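# Open the 3-D printer's door fully on the desk

## Task

A freestanding 3-D printer sits on a desk. Swing its door open as far as it goes, with every one of the printer's feet still resting on the desk afterwards. Release the printer and back the robot away at the end. The robot must not topple or be left leaning, or the task fails. The door must stay open by itself, not because the robot is holding it.

## Robot and tools

ROBOT. An omnidirectional wheeled base carries a column about 1.75 m tall. A carriage rides up and down it (lift_m, 0 to 1 m) and holds two identical six-joint arms, each with a two-finger gripper. The arm bases sit roughly 0.57 m + lift_m above the floor, and some carriage parts hang about 0.15 m lower. A hand reaches up to 0.78 m from its shoulder but only about 0.38 m below its arm base. A hand is about 0.16 m long and 0.1 m wide (0.14 m with fingers open). Parked joints 1-6 are 0, 0.05, 0.05, 1.45, 0, 0; parked, the robot is about 0.95 m wide and 0.7 m long. The wheel motors are weak (2 N m), so light pushes already trigger contact_stop.

CAMERAS. carriage_camera is fixed on the carriage, facing forward and tilted about 20 degrees down. left_wrist_camera and right_wrist_camera look out past the fingertips. All images are 672x504 pixels.

FRAMES. Base frame: origin on the floor below the base centre, x forward, y left, z up. left_hand and right_hand are reported in it, each the midpoint between that hand's finger pads. quat_wxyz rotates base axes into hand axes; the hand's z runs along the fingers and its y is the opening direction; a hand pointing straight up with joints 1, 5, 6 at 0 reads (1, 0, 0, 0). Hand readings drift from the truth, worse at long reach. The odometry frame is the base frame at the start; base_odometry counts wheel turns, so slip looks like travel; heading is left-positive, -3.142 to 3.142.

execute_actions. Arguments: "actions", a list holding one action or none (none just reports state and images), and optional "cameras", a list of names from carriage_camera, left_wrist_camera, right_wrist_camera, all (missing, null or ["all"] gives every camera, [] gives none; an unknown name rejects the call). An action has "base", "joints", or both; its motions start together and may finish at different times, each at most 15 s. "base" takes exactly one relative move, counted from where the base last reported itself: translate_m (straight, metres, forward positive, -2 to 2), strafe_m (sideways, metres, left positive, -2 to 2) or rotate_rad (turn in place, radians, counter-clockwise positive, -6.3 to 6.3). "joints" is one flat object covering both arms, each key an absolute target: lift_m 0 to 1 m (tolerance 0.004); for each arm, prefix left_ or right_: joint1_rad -2.617 to 3.054 (swing about vertical, 0 ahead, positive left, tol 0.02); joint2_rad 0 to 3.141 (shoulder: 0 upper arm level pointing back, 1.57 vertical, 3.14 level pointing forward, tol 0.055); joint3_rad 0 to 3.141 (elbow: 0 folded, 3.14 straight, tol 0.055); joint4_rad -1.57 to 1.57 (wrist pitch, 0 in line with forearm, positive lifts fingertips, tol 0.04); joint5_rad -1.57 to 1.57 (wrist yaw, positive swings fingertips right, the reverse of joint1, tol 0.02); joint6_rad -2.094 to 2.094 (roll about the finger axis, positive clockwise viewed from the forearm, tol 0.02); gripper_m 0 to 0.093 (pad gap in metres, tol 0.004). A joint or base left out can keep pushing toward an older target unseen. Unknown keys or out-of-range numbers refuse the call with no motion. If a result reports a stop, later motion calls in that same reply are skipped.

wait: seconds, 0 to 10; commands nothing, then reports like an empty action. zoom_image: camera and region [x0, y0, x1, y1] in pixels from the top-left, at most 504x504, on that camera's latest full image. finished_scene: scene number; ends the scene for good once the last command has been held and reports success. A reply with no tool call ends everything.

RESULTS. The "pictures" line lists image order. base_status and joint_status: done (for the base, wheels turned the full amount even if slipping; tiny moves may stop short yet say done); off_target (resting away from target, possibly still pushing; a gripper holding something usually shows this); contact_stop or time_out (target dropped, holds in place). "joint command not followed" plus a cause means a self-collision check held back that arm's targets (its gripper still moves); affected joints read not_followed and may be retried on later actions. To escape, move only the withheld arm clear first, then the other. on_its_own covers what was not commanded; "held at" is a held target, not the position. motor_effort is percent of maximum, bracket value the peak; readings carry large fixed errors and noise. Lift effort grows with load and falls if a hand rests on something; drive_wheels higher at rest than after a free drive means the base still presses. ARM HIT flags a hard self-strike. MOTOR HOT warns from 75 °C; OVER-TEMPERATURE FAULT at 90 °C halts that arm 10 s, and at 100 °C the arm goes limp and drops. limit_stop_at_motor_heat means resend the target. Stretched arms heat quickly even empty.

CAUTIONS. The robot keeps its last command while you think. Contact stops trigger after impact, late or not at all, and the base may coast about 0.3 m after an arm touches. After a blocked drive, back off about 0.2 m along the way you came (undo a turn), repeat if still pressing, then retry. The base can slip under a desk edge that then strikes the column; reversing into such an edge may topple the robot. Arms have no contact stop: a blocked arm keeps pushing and snaps to target once free. The robot tips most easily with the carriage high, arms extended, loads held, while pulling, or on abrupt stops; only images reveal a lean. Never let the arms collide or press together hard. Pull the door gently so the loose printer is not dragged, rotated or tipped off its feet; then open the gripper and retreat. Avoid drops, slams and forceful shoves.

Each tool is called as name([rows], argument=value, ...), one row to a line, values as JSON.

## Session

execute_actions(actions=[])

Scene clock: 0.00 s.
base_odometry: x=+0.000 y=+0.000 heading=+0.000 (m, m, rad; odometry frame)
base_status: not commanded
joint_positions: lift_m=+0.297 left_joint1_rad=+0.012 left_joint2_rad=+0.041 left_joint3_rad=+0.036 left_joint4_rad=+1.447 left_joint5_rad=+0.022 left_joint6_rad=+0.034 left_gripper_m=+0.095 right_joint1_rad=-0.019 right_joint2_rad=+0.023 right_joint3_rad=+0.024 right_joint4_rad=+1.486 right_joint5_rad=+0.016 right_joint6_rad=-0.042 right_gripper_m=+0.094
joint_status: not commanded
motor_effort: lift_m=+17 drive_wheels=-4 (%)
left_hand: x=+0.2977 y=+0.3265 z=+1.2734 quat_wxyz=(+0.998, +0.012, +0.064, +0.022) (m; base frame)
right_hand: x=+0.2859 y=-0.3331 z=+1.2713 quat_wxyz=(+0.999, +0.008, +0.042, -0.031) (m; base frame)
pictures: carriage_camera, left_wrist_camera, right_wrist_camera
Images, in order (width x height): carriage_camera 672x504, left_wrist_camera 672x504, right_wrist_camera 672x504.

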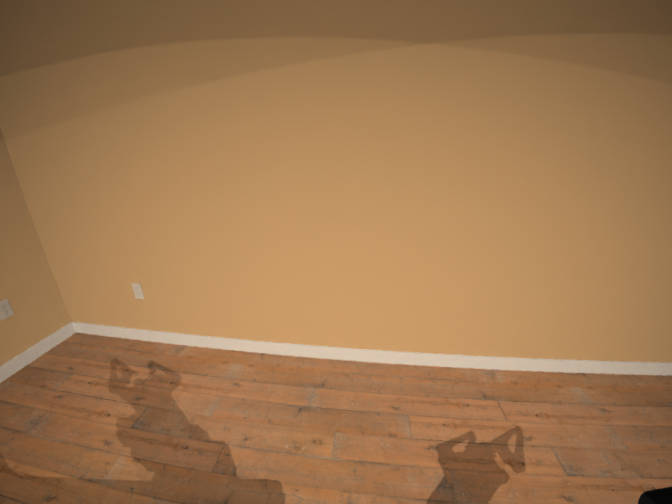

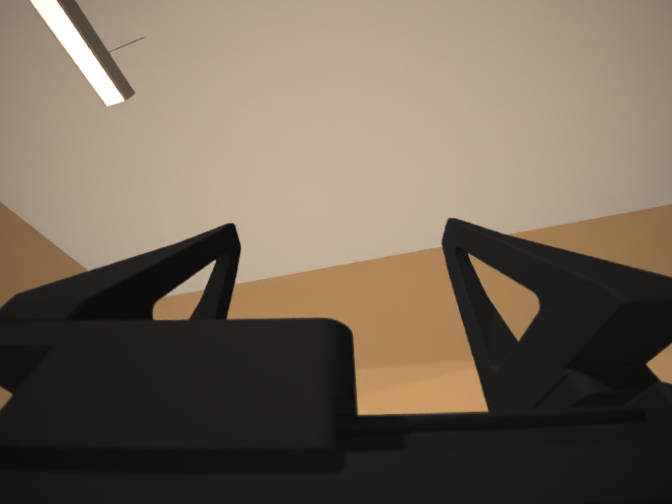

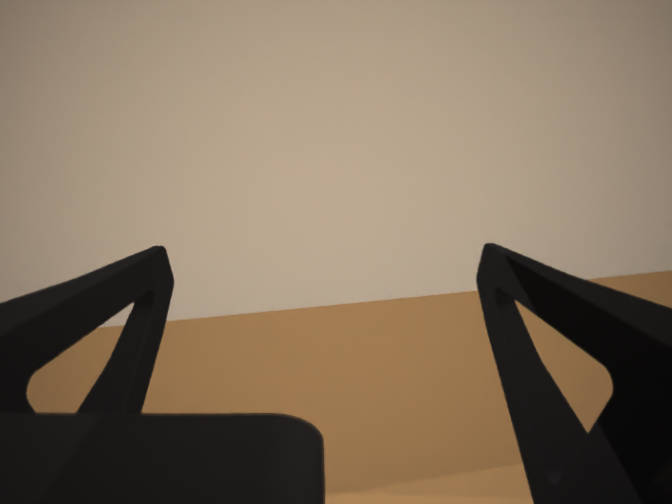

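execute_actions([
  {"base":{"rotate_rad":-2.0}},
], cameras=["carriage_camera"])

Scene clock: 5.47 s.
base_odometry: x=+0.000 y=+0.000 heading=-1.998 (m, m, rad; odometry frame)
base_status: done
joint_positions: lift_m=+0.297 left_joint1_rad=+0.012 left_joint2_rad=+0.041 left_joint3_rad=+0.036 left_joint4_rad=+1.444 left_joint5_rad=+0.022 left_joint6_rad=+0.034 left_gripper_m=+0.095 right_joint1_rad=-0.019 right_joint2_rad=+0.023 right_joint3_rad=+0.024 right_joint4_rad=+1.485 right_joint5_rad=+0.016 right_joint6_rad=-0.042 right_gripper_m=+0.094
joint_status: not commanded
motor_effort: lift_m=+17(17) drive_wheels=+17(45) (%)
left_hand: x=+0.2984 y=+0.3265 z=+1.2733 quat_wxyz=(+0.998, +0.012, +0.066, +0.022) (m; base frame)
right_hand: x=+0.2861 y=-0.3332 z=+1.2713 quat_wxyz=(+0.999, +0.008, +0.042, -0.031) (m; base frame)
pictures: carriage_camera
Images, in order (width x height): carriage_camera 672x504.

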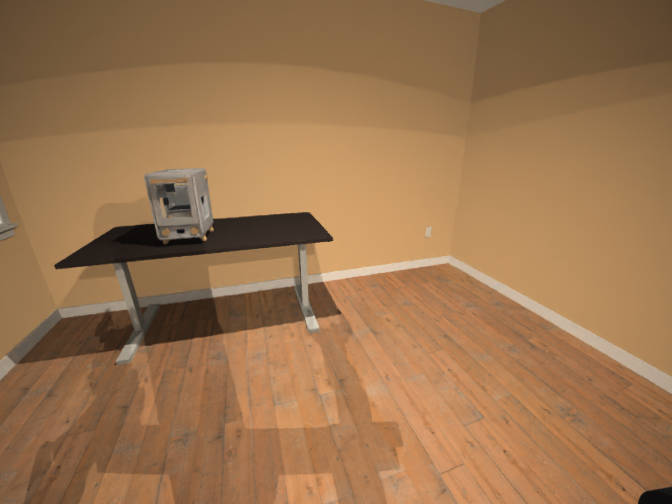

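execute_actions([
  {"base":{"rotate_rad":0.29}},
], cameras=[])

execute_actions([
  {"base":{"strafe_m":0.45},"joints":{"lift_m":0.2}},
], cameras=[])

execute_actions([
  {"base":{"translate_m":0.9}},
], cameras=["carriage_camera"])

zoom_image(camera="carriage_camera", region=[200,100,500,350])

Scene clock: 11.50 s.
base_odometry: x=+0.000 y=+0.000 heading=-1.711 (m, m, rad; odometry frame)
base_status: done
joint_positions: lift_m=+0.297 left_joint1_rad=+0.012 left_joint2_rad=+0.041 left_joint3_rad=+0.036 left_joint4_rad=+1.443 left_joint5_rad=+0.022 left_joint6_rad=+0.034 left_gripper_m=+0.095 right_joint1_rad=-0.019 right_joint2_rad=+0.023 right_joint3_rad=+0.024 right_joint4_rad=+1.486 right_joint5_rad=+0.016 right_joint6_rad=-0.042 right_gripper_m=+0.094
joint_status: not commanded
motor_effort: lift_m=+17(17) drive_wheels=-25(42) (%)
left_hand: x=+0.2985 y=+0.3265 z=+1.2733 quat_wxyz=(+0.998, +0.012, +0.066, +0.022) (m; base frame)
right_hand: x=+0.2859 y=-0.3331 z=+1.2713 quat_wxyz=(+0.999, +0.008, +0.042, -0.031) (m; base frame)
pictures: none
No camera images: the call's "cameras" was empty. Leave "cameras" out to get every camera's image.

Scene clock: 14.60 s.
base_odometry: x=+0.446 y=-0.064 heading=-1.712 (m, m, rad; odometry frame)
base_status: done
joint_positions: lift_m=+0.200 left_joint1_rad=+0.012 left_joint2_rad=+0.041 left_joint3_rad=+0.036 left_joint4_rad=+1.444 left_joint5_rad=+0.022 left_joint6_rad=+0.034 left_gripper_m=+0.095 right_joint1_rad=-0.019 right_joint2_rad=+0.023 right_joint3_rad=+0.024 right_joint4_rad=+1.485 right_joint5_rad=+0.016 right_joint6_rad=-0.042 right_gripper_m=+0.094
joint_status: all done
motor_effort: lift_m=+16(16) drive_wheels=-12(43) (%)
left_hand: x=+0.2984 y=+0.3265 z=+1.1761 quat_wxyz=(+0.998, +0.012, +0.066, +0.022) (m; base frame)
right_hand: x=+0.2861 y=-0.3332 z=+1.1742 quat_wxyz=(+0.999, +0.008, +0.042, -0.031) (m; base frame)
pictures: none
No camera images: the call's "cameras" was empty. Leave "cameras" out to get every camera's image.

Scene clock: 18.80 s.
base_odometry: x=+0.321 y=-0.955 heading=-1.711 (m, m, rad; odometry frame)
base_status: done
joint_positions: lift_m=+0.200 left_joint1_rad=+0.012 left_joint2_rad=+0.041 left_joint3_rad=+0.036 left_joint4_rad=+1.445 left_joint5_rad=+0.022 left_joint6_rad=+0.034 left_gripper_m=+0.095 right_joint1_rad=-0.019 right_joint2_rad=+0.023 right_joint3_rad=+0.024 right_joint4_rad=+1.487 right_joint5_rad=+0.016 right_joint6_rad=-0.042 right_gripper_m=+0.094
joint_status: not commanded
motor_effort: lift_m=+16(16) drive_wheels=-10(40) (%)
left_hand: x=+0.2981 y=+0.3265 z=+1.1762 quat_wxyz=(+0.998, +0.012, +0.065, +0.022) (m; base frame)
right_hand: x=+0.2856 y=-0.3331 z=+1.1742 quat_wxyz=(+0.999, +0.008, +0.041, -0.031) (m; base frame)
pictures: carriage_camera
Images, in order (width x height): carriage_camera 672x504.

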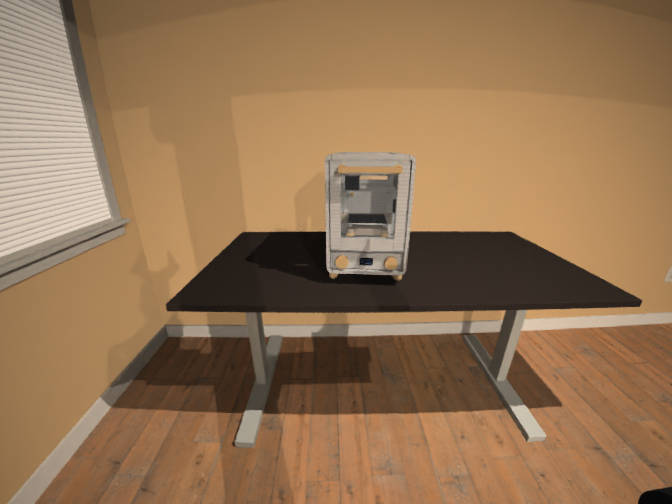

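Region (200, 100, 500, 350) of carriage_camera's 672x504 image, scaled by 1.680, with more detail than that image has.

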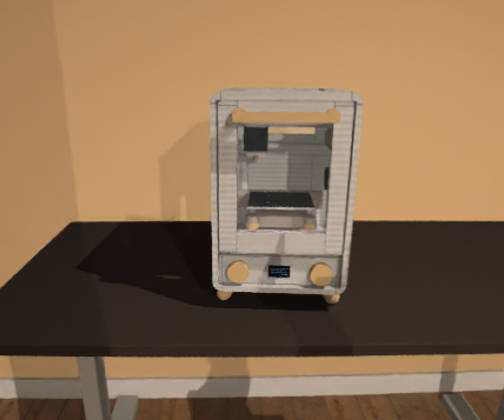

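execute_actions([
  {"base":{"translate_m":0.25},"joints":{"lift_m":0.3,"right_joint2_rad":1.0,"right_joint3_rad":1.0,"right_joint4_rad":0,"right_joint6_rad":1.57,"left_joint2_rad":1.0,"left_joint3_rad":1.0,"left_joint4_rad":0}},
])

Scene clock: 24.43 s.
base_odometry: x=+0.286 y=-1.203 heading=-1.710 (m, m, rad; odometry frame)
base_status: done
joint_positions: lift_m=+0.300 left_joint1_rad=+0.012 left_joint2_rad=+0.998 left_joint3_rad=+0.971 left_joint4_rad=-0.006 left_joint5_rad=+0.022 left_joint6_rad=+0.034 left_gripper_m=+0.095 right_joint1_rad=-0.019 right_joint2_rad=+0.998 right_joint3_rad=+0.970 right_joint4_rad=+0.002 right_joint5_rad=+0.016 right_joint6_rad=+1.561 right_gripper_m=+0.094
joint_status: all done
motor_effort: lift_m=+17(22) drive_wheels=-12(41) (%)
left_hand: x=+0.6338 y=+0.3306 z=+1.2296 quat_wxyz=(+0.695, +0.016, +0.719, +0.008) (m; base frame)
right_hand: x=+0.6338 y=-0.3399 z=+1.2310 quat_wxyz=(+0.504, +0.513, +0.500, +0.482) (m; base frame)
pictures: carriage_camera, left_wrist_camera, right_wrist_camera
Images, in order (width x height): carriage_camera 672x504, left_wrist_camera 672x504, right_wrist_camera 672x504.

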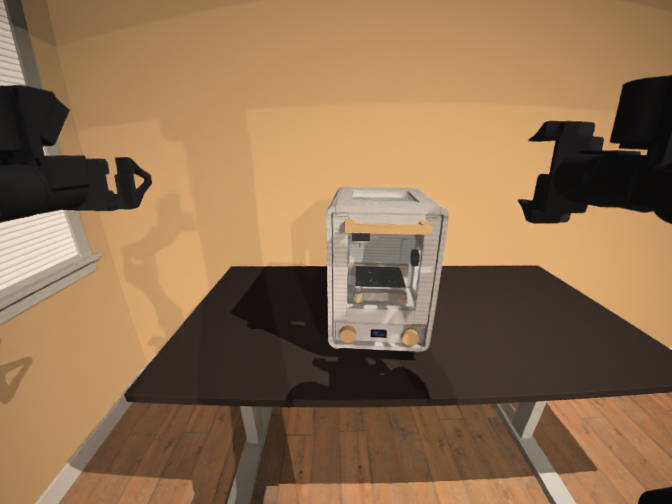

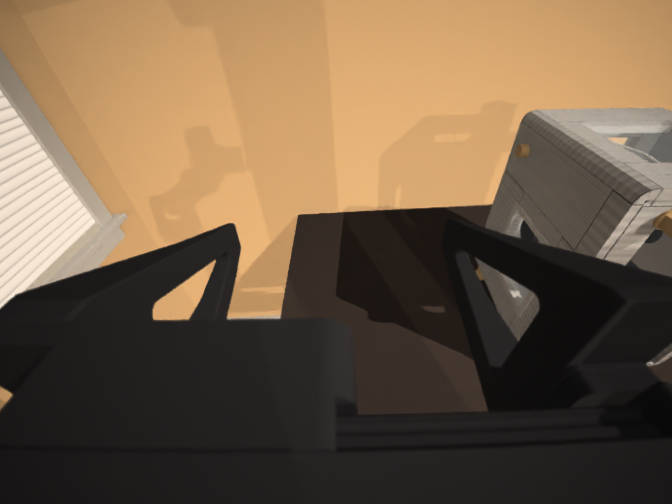

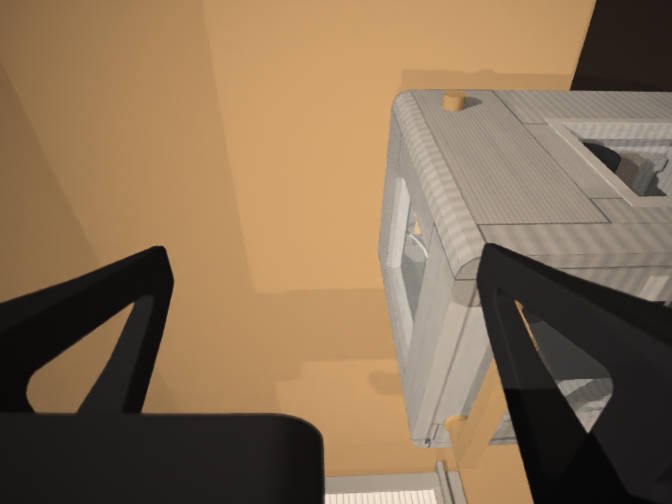

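execute_actions([
  {"base":{"strafe_m":0.235},"joints":{"lift_m":0.165,"right_joint4_rad":0.03,"left_joint2_rad":0.05,"left_joint3_rad":0.05,"left_joint4_rad":1.4,"right_gripper_m":0.06}},
], cameras=[])

execute_actions([
  {"base":{"translate_m":0.07}},
])

Scene clock: 33.43 s.
base_odometry: x=+0.519 y=-1.236 heading=-1.710 (m, m, rad; odometry frame)
base_status: done
joint_positions: lift_m=+0.165 left_joint1_rad=+0.012 left_joint2_rad=+0.058 left_joint3_rad=+0.067 left_joint4_rad=+1.398 left_joint5_rad=+0.022 left_joint6_rad=+0.034 left_gripper_m=+0.095 right_joint1_rad=-0.019 right_joint2_rad=+0.998 right_joint3_rad=+0.980 right_joint4_rad=+0.023 right_joint5_rad=+0.016 right_joint6_rad=+1.561 right_gripper_m=+0.060
joint_status: all done
motor_effort: lift_m=+16(16) drive_wheels=-7(37) (%)
left_hand: x=+0.3055 y=+0.3266 z=+1.1478 quat_wxyz=(+0.996, +0.012, +0.082, +0.022) (m; base frame)
right_hand: x=+0.6333 y=-0.3399 z=+1.1063 quat_wxyz=(+0.512, +0.505, +0.492, +0.490) (m; base frame)
pictures: none
No camera images: the call's "cameras" was empty. Leave "cameras" out to get every camera's image.

Scene clock: 34.90 s.
base_odometry: x=+0.510 y=-1.305 heading=-1.709 (m, m, rad; odometry frame)
base_status: done
joint_positions: lift_m=+0.165 left_joint1_rad=+0.012 left_joint2_rad=+0.058 left_joint3_rad=+0.067 left_joint4_rad=+1.399 left_joint5_rad=+0.022 left_joint6_rad=+0.034 left_gripper_m=+0.095 right_joint1_rad=-0.019 right_joint2_rad=+0.998 right_joint3_rad=+0.980 right_joint4_rad=+0.025 right_joint5_rad=+0.016 right_joint6_rad=+1.561 right_gripper_m=+0.060
joint_status: not commanded
motor_effort: lift_m=+16(16) drive_wheels=-11(31) (%)
left_hand: x=+0.3054 y=+0.3266 z=+1.1478 quat_wxyz=(+0.996, +0.012, +0.081, +0.022) (m; base frame)
right_hand: x=+0.6333 y=-0.3399 z=+1.1067 quat_wxyz=(+0.513, +0.505, +0.492, +0.490) (m; base frame)
pictures: carriage_camera, left_wrist_camera, right_wrist_camera
Images, in order (width x height): carriage_camera 672x504, left_wrist_camera 672x504, right_wrist_camera 672x504.

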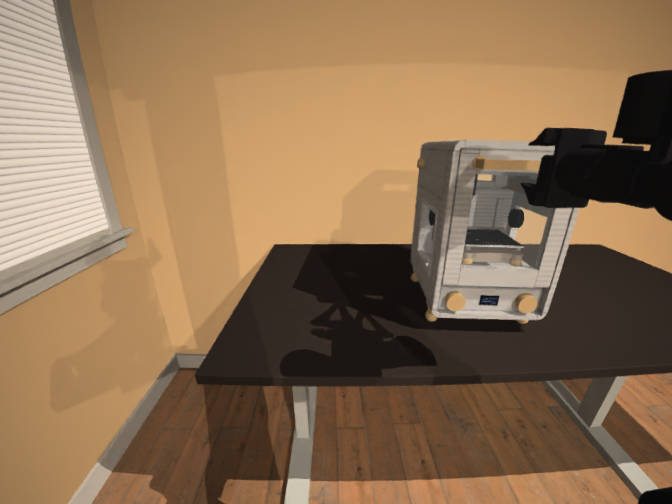

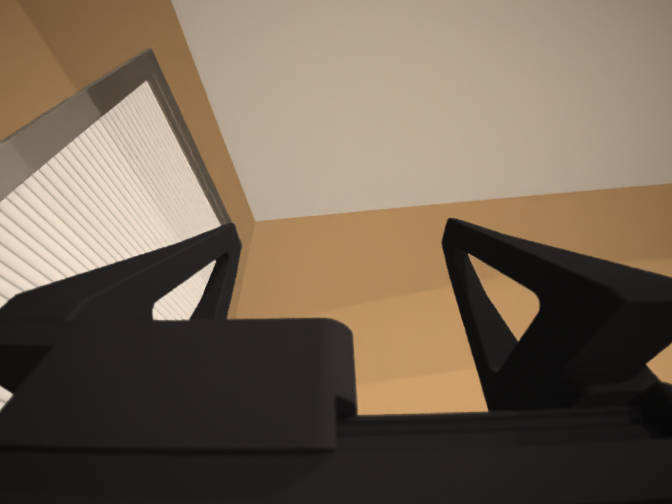

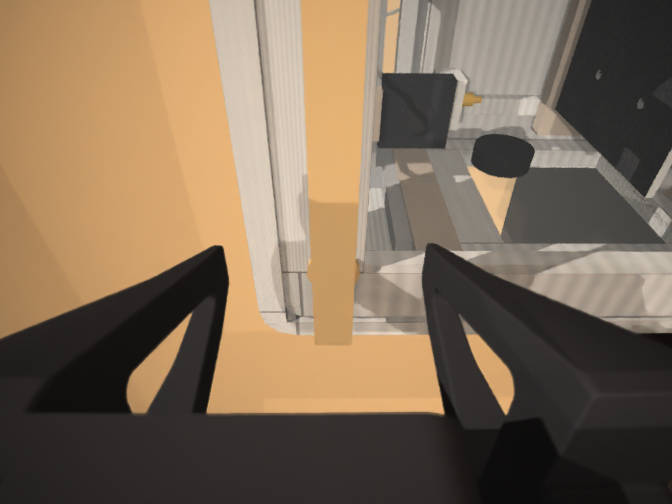

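execute_actions([
  {"base":{"translate_m":0.035},"joints":{"lift_m":0.158}},
])

Scene clock: 41.40 s.
base_odometry: x=+0.505 y=-1.340 heading=-1.709 (m, m, rad; odometry frame)
base_status: done
joint_positions: lift_m=+0.158 left_joint1_rad=+0.012 left_joint2_rad=+0.058 left_joint3_rad=+0.067 left_joint4_rad=+1.401 left_joint5_rad=+0.022 left_joint6_rad=+0.034 left_gripper_m=+0.095 right_joint1_rad=-0.019 right_joint2_rad=+0.998 right_joint3_rad=+0.980 right_joint4_rad=+0.027 right_joint5_rad=+0.016 right_joint6_rad=+1.561 right_gripper_m=+0.060
joint_status: all done
motor_effort: lift_m=+16(17) drive_wheels=-9(42) (%)
left_hand: x=+0.3049 y=+0.3266 z=+1.1410 quat_wxyz=(+0.996, +0.012, +0.080, +0.022) (m; base frame)
right_hand: x=+0.6333 y=-0.3399 z=+1.1002 quat_wxyz=(+0.513, +0.504, +0.491, +0.491) (m; base frame)
pictures: carriage_camera, left_wrist_camera, right_wrist_camera
Images, in order (width x height): carriage_camera 672x504, left_wrist_camera 672x504, right_wrist_camera 672x504.

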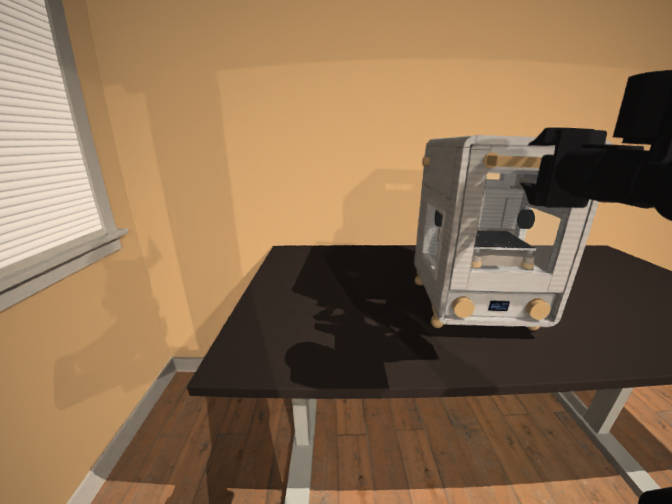

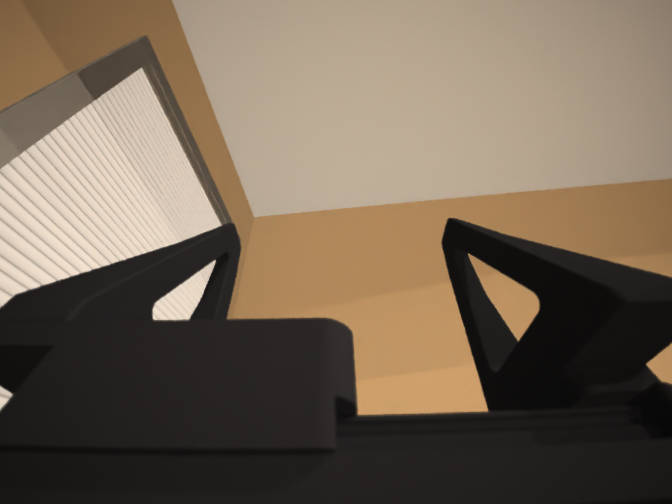

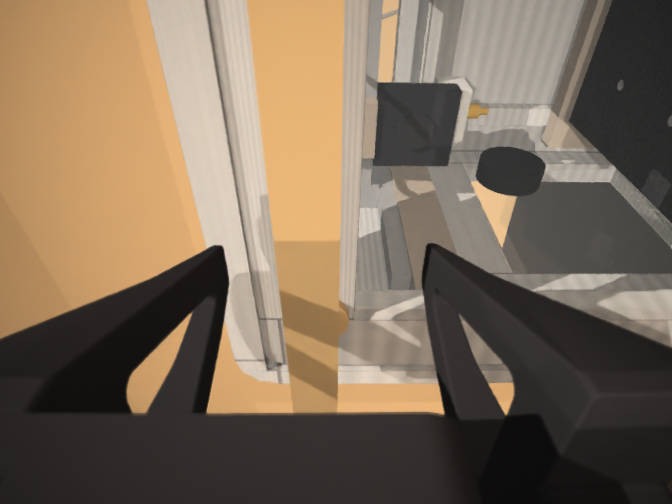

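execute_actions([
  {"base":{"translate_m":0.022}},
], cameras=["right_wrist_camera"])

execute_actions([
  {"joints":{"right_gripper_m":0.0}},
], cameras=["right_wrist_camera"])

execute_actions([
  {"base":{"translate_m":-0.03}},
])

Scene clock: 45.63 s.
base_odometry: x=+0.503 y=-1.362 heading=-1.708 (m, m, rad; odometry frame)
base_status: done
joint_positions: lift_m=+0.158 left_joint1_rad=+0.012 left_joint2_rad=+0.058 left_joint3_rad=+0.067 left_joint4_rad=+1.401 left_joint5_rad=+0.022 left_joint6_rad=+0.034 left_gripper_m=+0.095 right_joint1_rad=-0.019 right_joint2_rad=+0.998 right_joint3_rad=+0.980 right_joint4_rad=+0.027 right_joint5_rad=+0.016 right_joint6_rad=+1.561 right_gripper_m=+0.060
joint_status: not commanded
motor_effort: lift_m=+16(16) drive_wheels=-10(38) (%)
left_hand: x=+0.3049 y=+0.3266 z=+1.1410 quat_wxyz=(+0.996, +0.012, +0.080, +0.022) (m; base frame)
right_hand: x=+0.6333 y=-0.3399 z=+1.1003 quat_wxyz=(+0.513, +0.504, +0.491, +0.491) (m; base frame)
pictures: right_wrist_camera
Images, in order (width x height): right_wrist_camera 672x504.

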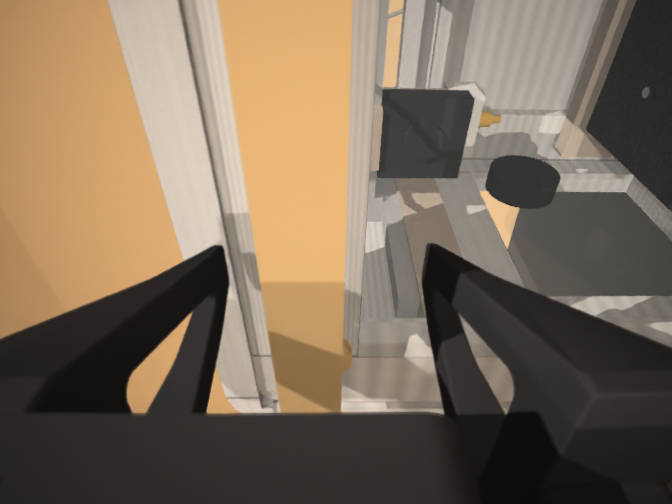

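Scene clock: 46.27 s.
base_odometry: x=+0.503 y=-1.362 heading=-1.708 (m, m, rad; odometry frame)
base_status: not commanded
joint_positions: lift_m=+0.158 left_joint1_rad=+0.012 left_joint2_rad=+0.058 left_joint3_rad=+0.067 left_joint4_rad=+1.401 left_joint5_rad=+0.022 left_joint6_rad=+0.034 left_gripper_m=+0.095 right_joint1_rad=-0.019 right_joint2_rad=+0.998 right_joint3_rad=+0.982 right_joint4_rad=+0.038 right_joint5_rad=+0.017 right_joint6_rad=+1.564 right_gripper_m=+0.014
joint_status: right_gripper_m off_target (ended at +0.014, target +0.000)
motor_effort: lift_m=+16(16) drive_wheels=-12(11) (%)
left_hand: x=+0.3049 y=+0.3266 z=+1.1410 quat_wxyz=(+0.996, +0.012, +0.080, +0.022) (m; base frame)
right_hand: x=+0.6332 y=-0.3399 z=+1.1041 quat_wxyz=(+0.516, +0.502, +0.487, +0.495) (m; base frame)
pictures: right_wrist_camera
Images, in order (width x height): right_wrist_camera 672x504.

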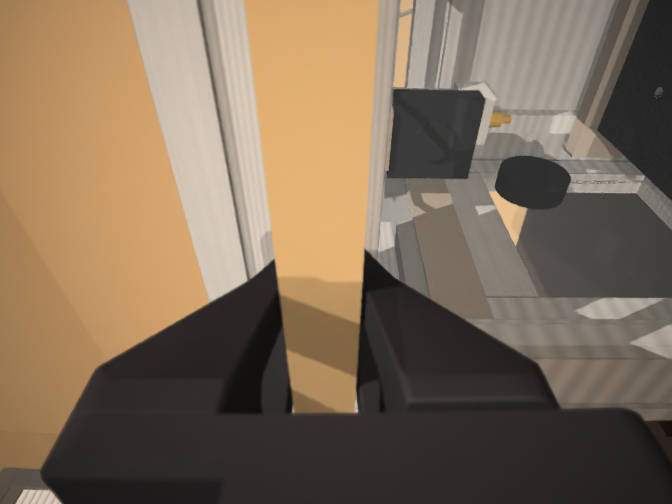

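Scene clock: 47.23 s.
base_odometry: x=+0.507 y=-1.332 heading=-1.708 (m, m, rad; odometry frame)
base_status: done
joint_positions: lift_m=+0.158 left_joint1_rad=+0.012 left_joint2_rad=+0.058 left_joint3_rad=+0.067 left_joint4_rad=+1.401 left_joint5_rad=+0.022 left_joint6_rad=+0.034 left_gripper_m=+0.095 right_joint1_rad=-0.019 right_joint2_rad=+1.023 right_joint3_rad=+0.982 right_joint4_rad=+0.058 right_joint5_rad=+0.001 right_joint6_rad=+1.564 right_gripper_m=+0.014
joint_status: not commanded
motor_effort: lift_m=+16(16) drive_wheels=-5(45) (%)
left_hand: x=+0.3048 y=+0.3266 z=+1.1410 quat_wxyz=(+0.996, +0.012, +0.080, +0.022) (m; base frame)
right_hand: x=+0.6400 y=-0.3373 z=+1.1003 quat_wxyz=(+0.511, +0.499, +0.492, +0.498) (m; base frame)
pictures: carriage_camera, left_wrist_camera, right_wrist_camera
Images, in order (width x height): carriage_camera 672x504, left_wrist_camera 672x504, right_wrist_camera 672x504.

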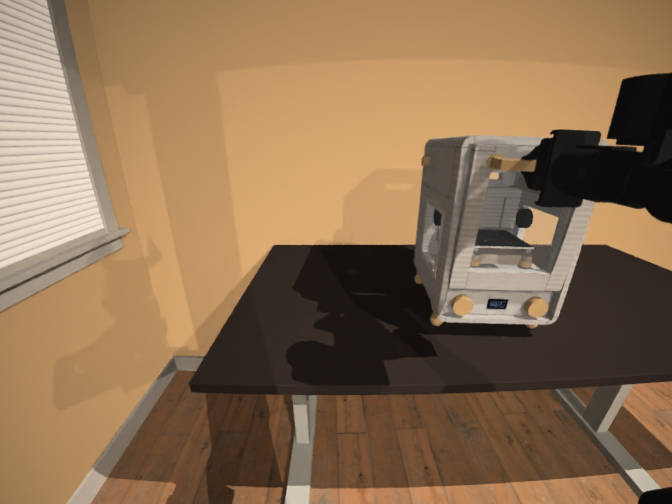

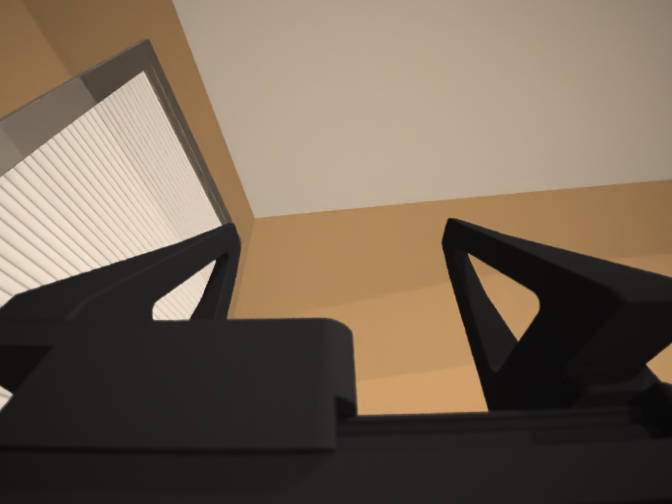

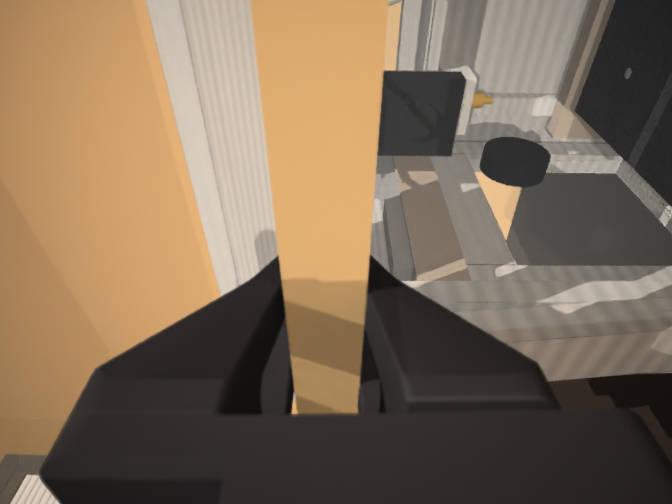

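execute_actions([
  {"base":{"translate_m":-0.035},"joints":{"lift_m":0.22,"right_joint4_rad":-0.4}},
], cameras=["carriage_camera","right_wrist_camera"])

execute_actions([
  {"base":{"translate_m":-0.015},"joints":{"lift_m":0.25,"right_joint4_rad":-0.8}},
], cameras=["carriage_camera","right_wrist_camera"])

Scene clock: 52.37 s.
base_odometry: x=+0.511 y=-1.297 heading=-1.709 (m, m, rad; odometry frame)
base_status: done
joint_positions: lift_m=+0.220 left_joint1_rad=+0.012 left_joint2_rad=+0.058 left_joint3_rad=+0.066 left_joint4_rad=+1.401 left_joint5_rad=+0.022 left_joint6_rad=+0.034 left_gripper_m=+0.095 right_joint1_rad=-0.016 right_joint2_rad=+1.014 right_joint3_rad=+0.982 right_joint4_rad=-0.339 right_joint5_rad=-0.034 right_joint6_rad=+1.599 right_gripper_m=+0.018
joint_status: right_joint4_rad off_target (ended at -0.339, target -0.400); the others done
motor_effort: lift_m=+18(22) drive_wheels=+5(48) (%)
left_hand: x=+0.3052 y=+0.3266 z=+1.2025 quat_wxyz=(+0.996, +0.012, +0.081, +0.022) (m; base frame)
right_hand: x=+0.6209 y=-0.3296 z=+1.0697 quat_wxyz=(+0.387, +0.589, +0.578, +0.412) (m; base frame)
pictures: carriage_camera, right_wrist_camera
Images, in order (width x height): carriage_camera 672x504, right_wrist_camera 672x504.

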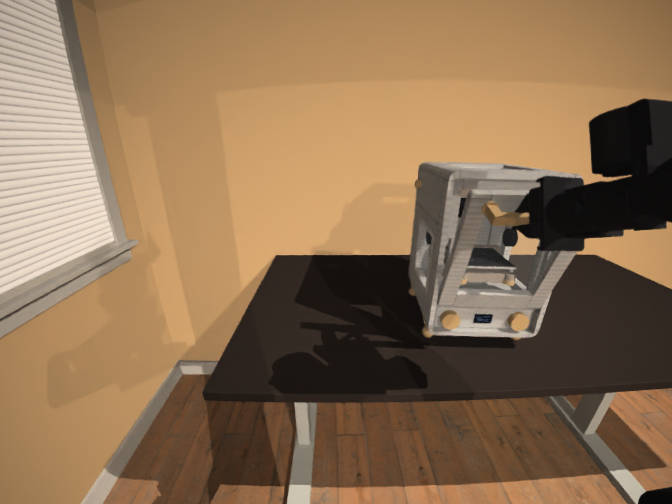

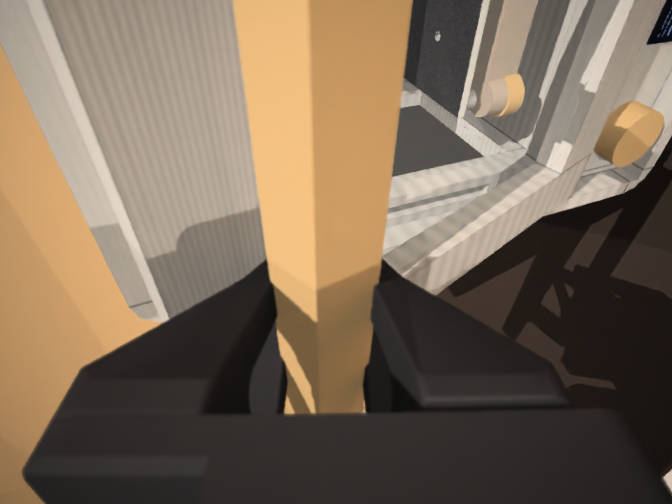

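Scene clock: 53.37 s.
base_odometry: x=+0.513 y=-1.283 heading=-1.709 (m, m, rad; odometry frame)
base_status: done
joint_positions: lift_m=+0.250 left_joint1_rad=+0.012 left_joint2_rad=+0.058 left_joint3_rad=+0.065 left_joint4_rad=+1.400 left_joint5_rad=+0.022 left_joint6_rad=+0.034 left_gripper_m=+0.095 right_joint1_rad=-0.011 right_joint2_rad=+1.023 right_joint3_rad=+0.982 right_joint4_rad=-0.802 right_joint5_rad=-0.081 right_joint6_rad=+1.644 right_gripper_m=+0.014
joint_status: all done
motor_effort: lift_m=+18(22) drive_wheels=-10(47) (%)
left_hand: x=+0.3057 y=+0.3266 z=+1.2319 quat_wxyz=(+0.996, +0.012, +0.082, +0.022) (m; base frame)
right_hand: x=+0.5577 y=-0.3193 z=+1.0047 quat_wxyz=(+0.216, +0.678, +0.642, +0.285) (m; base frame)
pictures: carriage_camera, right_wrist_camera
Images, in order (width x height): carriage_camera 672x504, right_wrist_camera 672x504.

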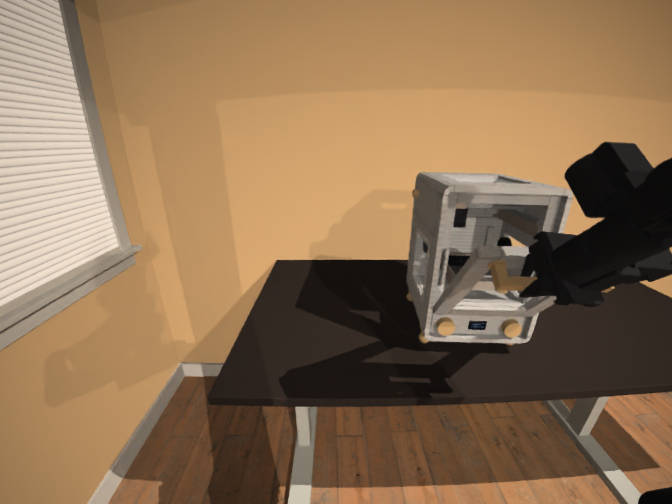

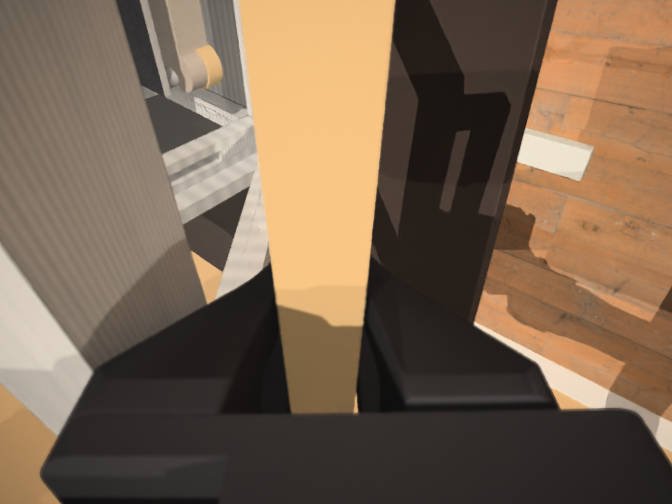

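execute_actions([
  {"base":{"translate_m":-0.075},"joints":{"lift_m":0.115,"right_joint4_rad":-0.5}},
], cameras=["carriage_camera","right_wrist_camera"])

Scene clock: 58.87 s.
base_odometry: x=+0.524 y=-1.208 heading=-1.709 (m, m, rad; odometry frame)
base_status: done
joint_positions: lift_m=+0.115 left_joint1_rad=+0.012 left_joint2_rad=+0.058 left_joint3_rad=+0.065 left_joint4_rad=+1.400 left_joint5_rad=+0.022 left_joint6_rad=+0.034 left_gripper_m=+0.095 right_joint1_rad=-0.008 right_joint2_rad=+1.002 right_joint3_rad=+1.007 right_joint4_rad=-0.538 right_joint5_rad=-0.089 right_joint6_rad=+1.619 right_gripper_m=+0.014
joint_status: all done
motor_effort: lift_m=+16(16) drive_wheels=-8(32) (%)
left_hand: x=+0.3058 y=+0.3266 z=+1.0972 quat_wxyz=(+0.996, +0.012, +0.082, +0.022) (m; base frame)
right_hand: x=+0.5984 y=-0.3174 z=+0.9370 quat_wxyz=(+0.316, +0.615, +0.612, +0.384) (m; base frame)
pictures: carriage_camera, right_wrist_camera
Images, in order (width x height): carriage_camera 672x504, right_wrist_camera 672x504.

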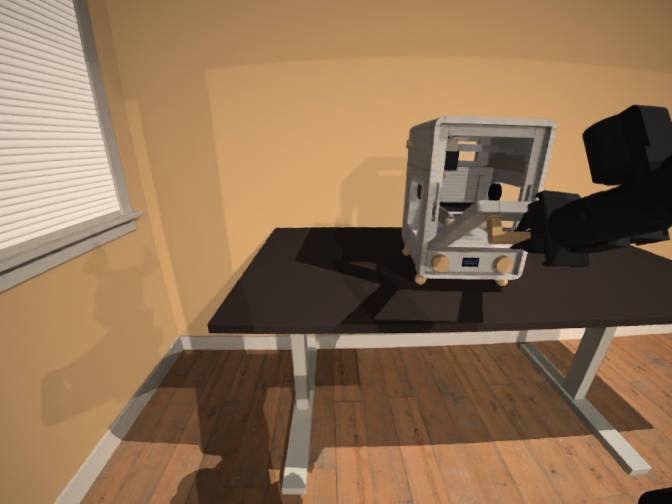

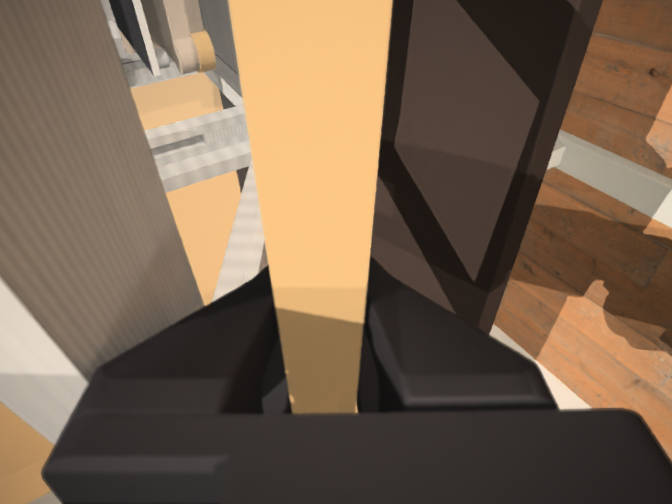

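execute_actions([
  {"base":{"translate_m":-0.01},"joints":{"lift_m":0.02,"right_joint4_rad":-0.4}},
], cameras=["carriage_camera","right_wrist_camera"])

Scene clock: 61.97 s.
base_odometry: x=+0.525 y=-1.198 heading=-1.709 (m, m, rad; odometry frame)
base_status: done
joint_positions: lift_m=+0.020 left_joint1_rad=+0.012 left_joint2_rad=+0.058 left_joint3_rad=+0.065 left_joint4_rad=+1.400 left_joint5_rad=+0.022 left_joint6_rad=+0.034 left_gripper_m=+0.095 right_joint1_rad=-0.004 right_joint2_rad=+0.944 right_joint3_rad=+1.007 right_joint4_rad=-0.460 right_joint5_rad=-0.084 right_joint6_rad=+1.600 right_gripper_m=+0.014
joint_status: right_joint4_rad off_target (ended at -0.460, target -0.400); the others done
motor_effort: lift_m=+16(16) drive_wheels=-21(43) (%)
left_hand: x=+0.3059 y=+0.3266 z=+1.0023 quat_wxyz=(+0.996, +0.012, +0.082, +0.022) (m; base frame)
right_hand: x=+0.5968 y=-0.3169 z=+0.8773 quat_wxyz=(+0.362, +0.582, +0.595, +0.421) (m; base frame)
pictures: carriage_camera, right_wrist_camera
Images, in order (width x height): carriage_camera 672x504, right_wrist_camera 672x504.

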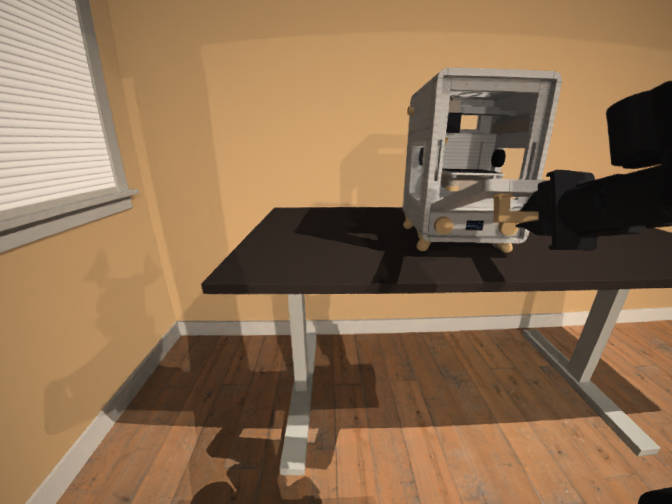

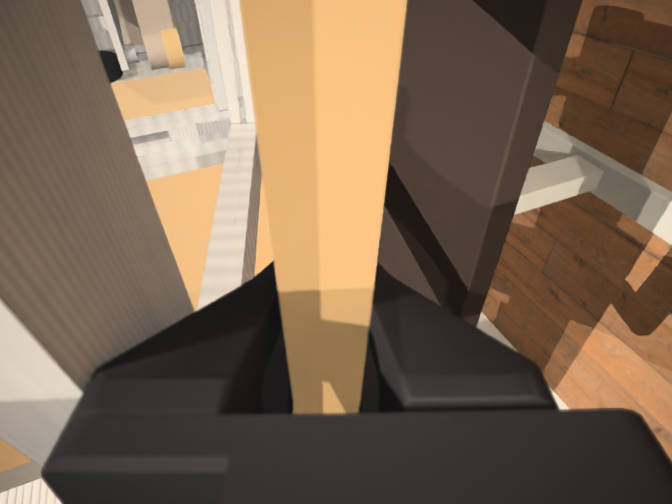

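execute_actions([
  {"joints":{"right_joint2_rad":0.95,"right_joint4_rad":-0.44,"right_gripper_m":0.035}},
], cameras=["carriage_camera"])

execute_actions([
  {"base":{"translate_m":-0.1}},
], cameras=["carriage_camera"])

execute_actions([
  {"joints":{"lift_m":0.15,"right_joint4_rad":-0.3,"right_gripper_m":0,"right_joint6_rad":0,"right_joint5_rad":0,"right_joint1_rad":0}},
], cameras=["carriage_camera","right_wrist_camera"])

Scene clock: 65.47 s.
base_odometry: x=+0.525 y=-1.198 heading=-1.709 (m, m, rad; odometry frame)
base_status: not commanded
joint_positions: lift_m=+0.020 left_joint1_rad=+0.012 left_joint2_rad=+0.058 left_joint3_rad=+0.065 left_joint4_rad=+1.400 left_joint5_rad=+0.022 left_joint6_rad=+0.034 left_gripper_m=+0.095 right_joint1_rad=-0.004 right_joint2_rad=+0.938 right_joint3_rad=+1.007 right_joint4_rad=-0.466 right_joint5_rad=-0.047 right_joint6_rad=+1.597 right_gripper_m=+0.035
joint_status: all done
motor_effort: lift_m=+16(16) drive_wheels=-10(22) (%)
left_hand: x=+0.3059 y=+0.3266 z=+1.0023 quat_wxyz=(+0.996, +0.012, +0.082, +0.022) (m; base frame)
right_hand: x=+0.5953 y=-0.3233 z=+0.8774 quat_wxyz=(+0.373, +0.589, +0.589, +0.409) (m; base frame)
pictures: carriage_camera
Images, in order (width x height): carriage_camera 672x504.

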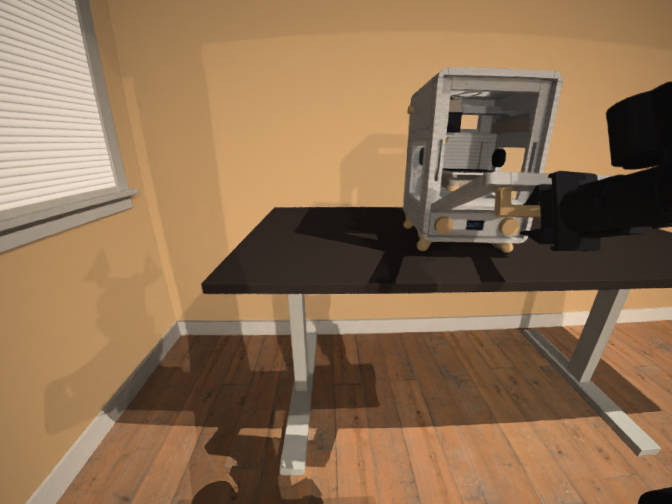

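Scene clock: 67.13 s.
base_odometry: x=+0.539 y=-1.099 heading=-1.709 (m, m, rad; odometry frame)
base_status: done
joint_positions: lift_m=+0.020 left_joint1_rad=+0.012 left_joint2_rad=+0.058 left_joint3_rad=+0.065 left_joint4_rad=+1.400 left_joint5_rad=+0.022 left_joint6_rad=+0.034 left_gripper_m=+0.095 right_joint1_rad=-0.008 right_joint2_rad=+0.962 right_joint3_rad=+1.007 right_joint4_rad=-0.452 right_joint5_rad=+0.010 right_joint6_rad=+1.580 right_gripper_m=+0.035
joint_status: not commanded
motor_effort: lift_m=+16(16) drive_wheels=-6(37) (%)
left_hand: x=+0.3059 y=+0.3266 z=+1.0023 quat_wxyz=(+0.996, +0.012, +0.082, +0.022) (m; base frame)
right_hand: x=+0.6014 y=-0.3342 z=+0.8730 quat_wxyz=(+0.391, +0.598, +0.584, +0.386) (m; base frame)
pictures: carriage_camera
Images, in order (width x height): carriage_camera 672x504.

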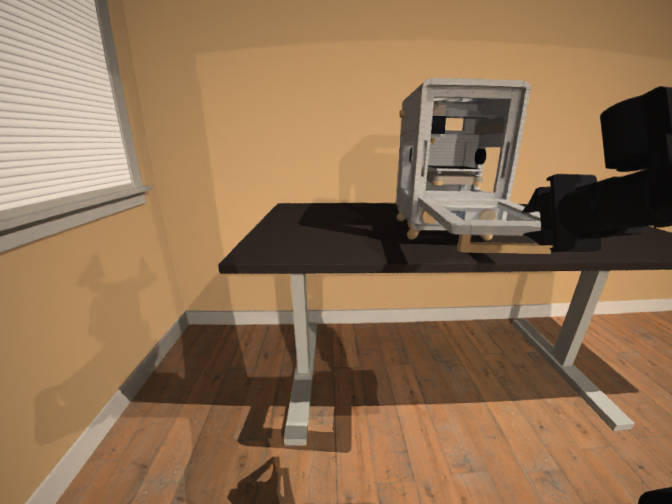

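Scene clock: 68.87 s.
base_odometry: x=+0.539 y=-1.099 heading=-1.709 (m, m, rad; odometry frame)
base_status: not commanded
joint_positions: lift_m=+0.150 left_joint1_rad=+0.012 left_joint2_rad=+0.058 left_joint3_rad=+0.065 left_joint4_rad=+1.400 left_joint5_rad=+0.022 left_joint6_rad=+0.034 left_gripper_m=+0.095 right_joint1_rad=-0.007 right_joint2_rad=+0.962 right_joint3_rad=+1.007 right_joint4_rad=-0.297 right_joint5_rad=+0.001 right_joint6_rad=+0.009 right_gripper_m=+0.000
joint_status: all done
motor_effort: lift_m=+18(22) drive_wheels=-5(8) (%)
left_hand: x=+0.3059 y=+0.3266 z=+1.1320 quat_wxyz=(+0.996, +0.012, +0.082, +0.022) (m; base frame)
right_hand: x=+0.6138 y=-0.3325 z=+1.0389 quat_wxyz=(+0.613, +0.007, +0.790, +0.000) (m; base frame)
pictures: carriage_camera, right_wrist_camera
Images, in order (width x height): carriage_camera 672x504, right_wrist_camera 672x504.

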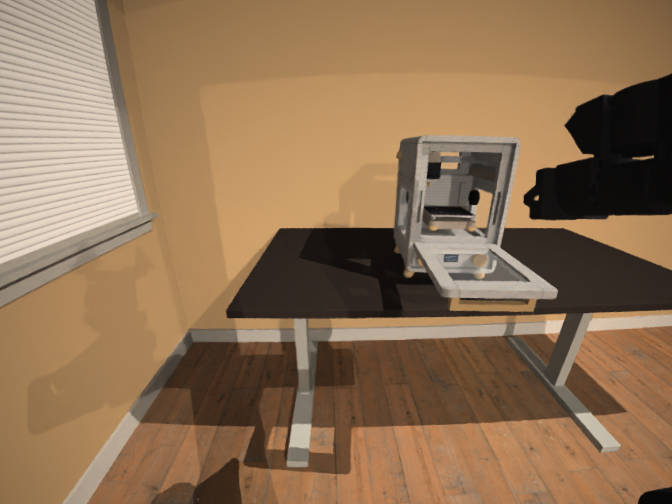

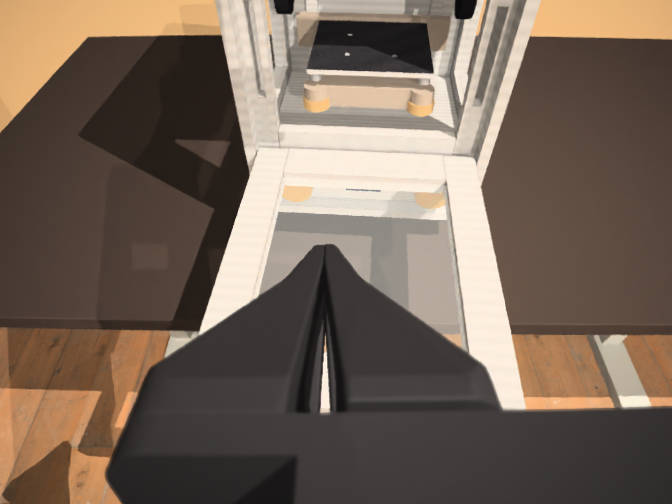

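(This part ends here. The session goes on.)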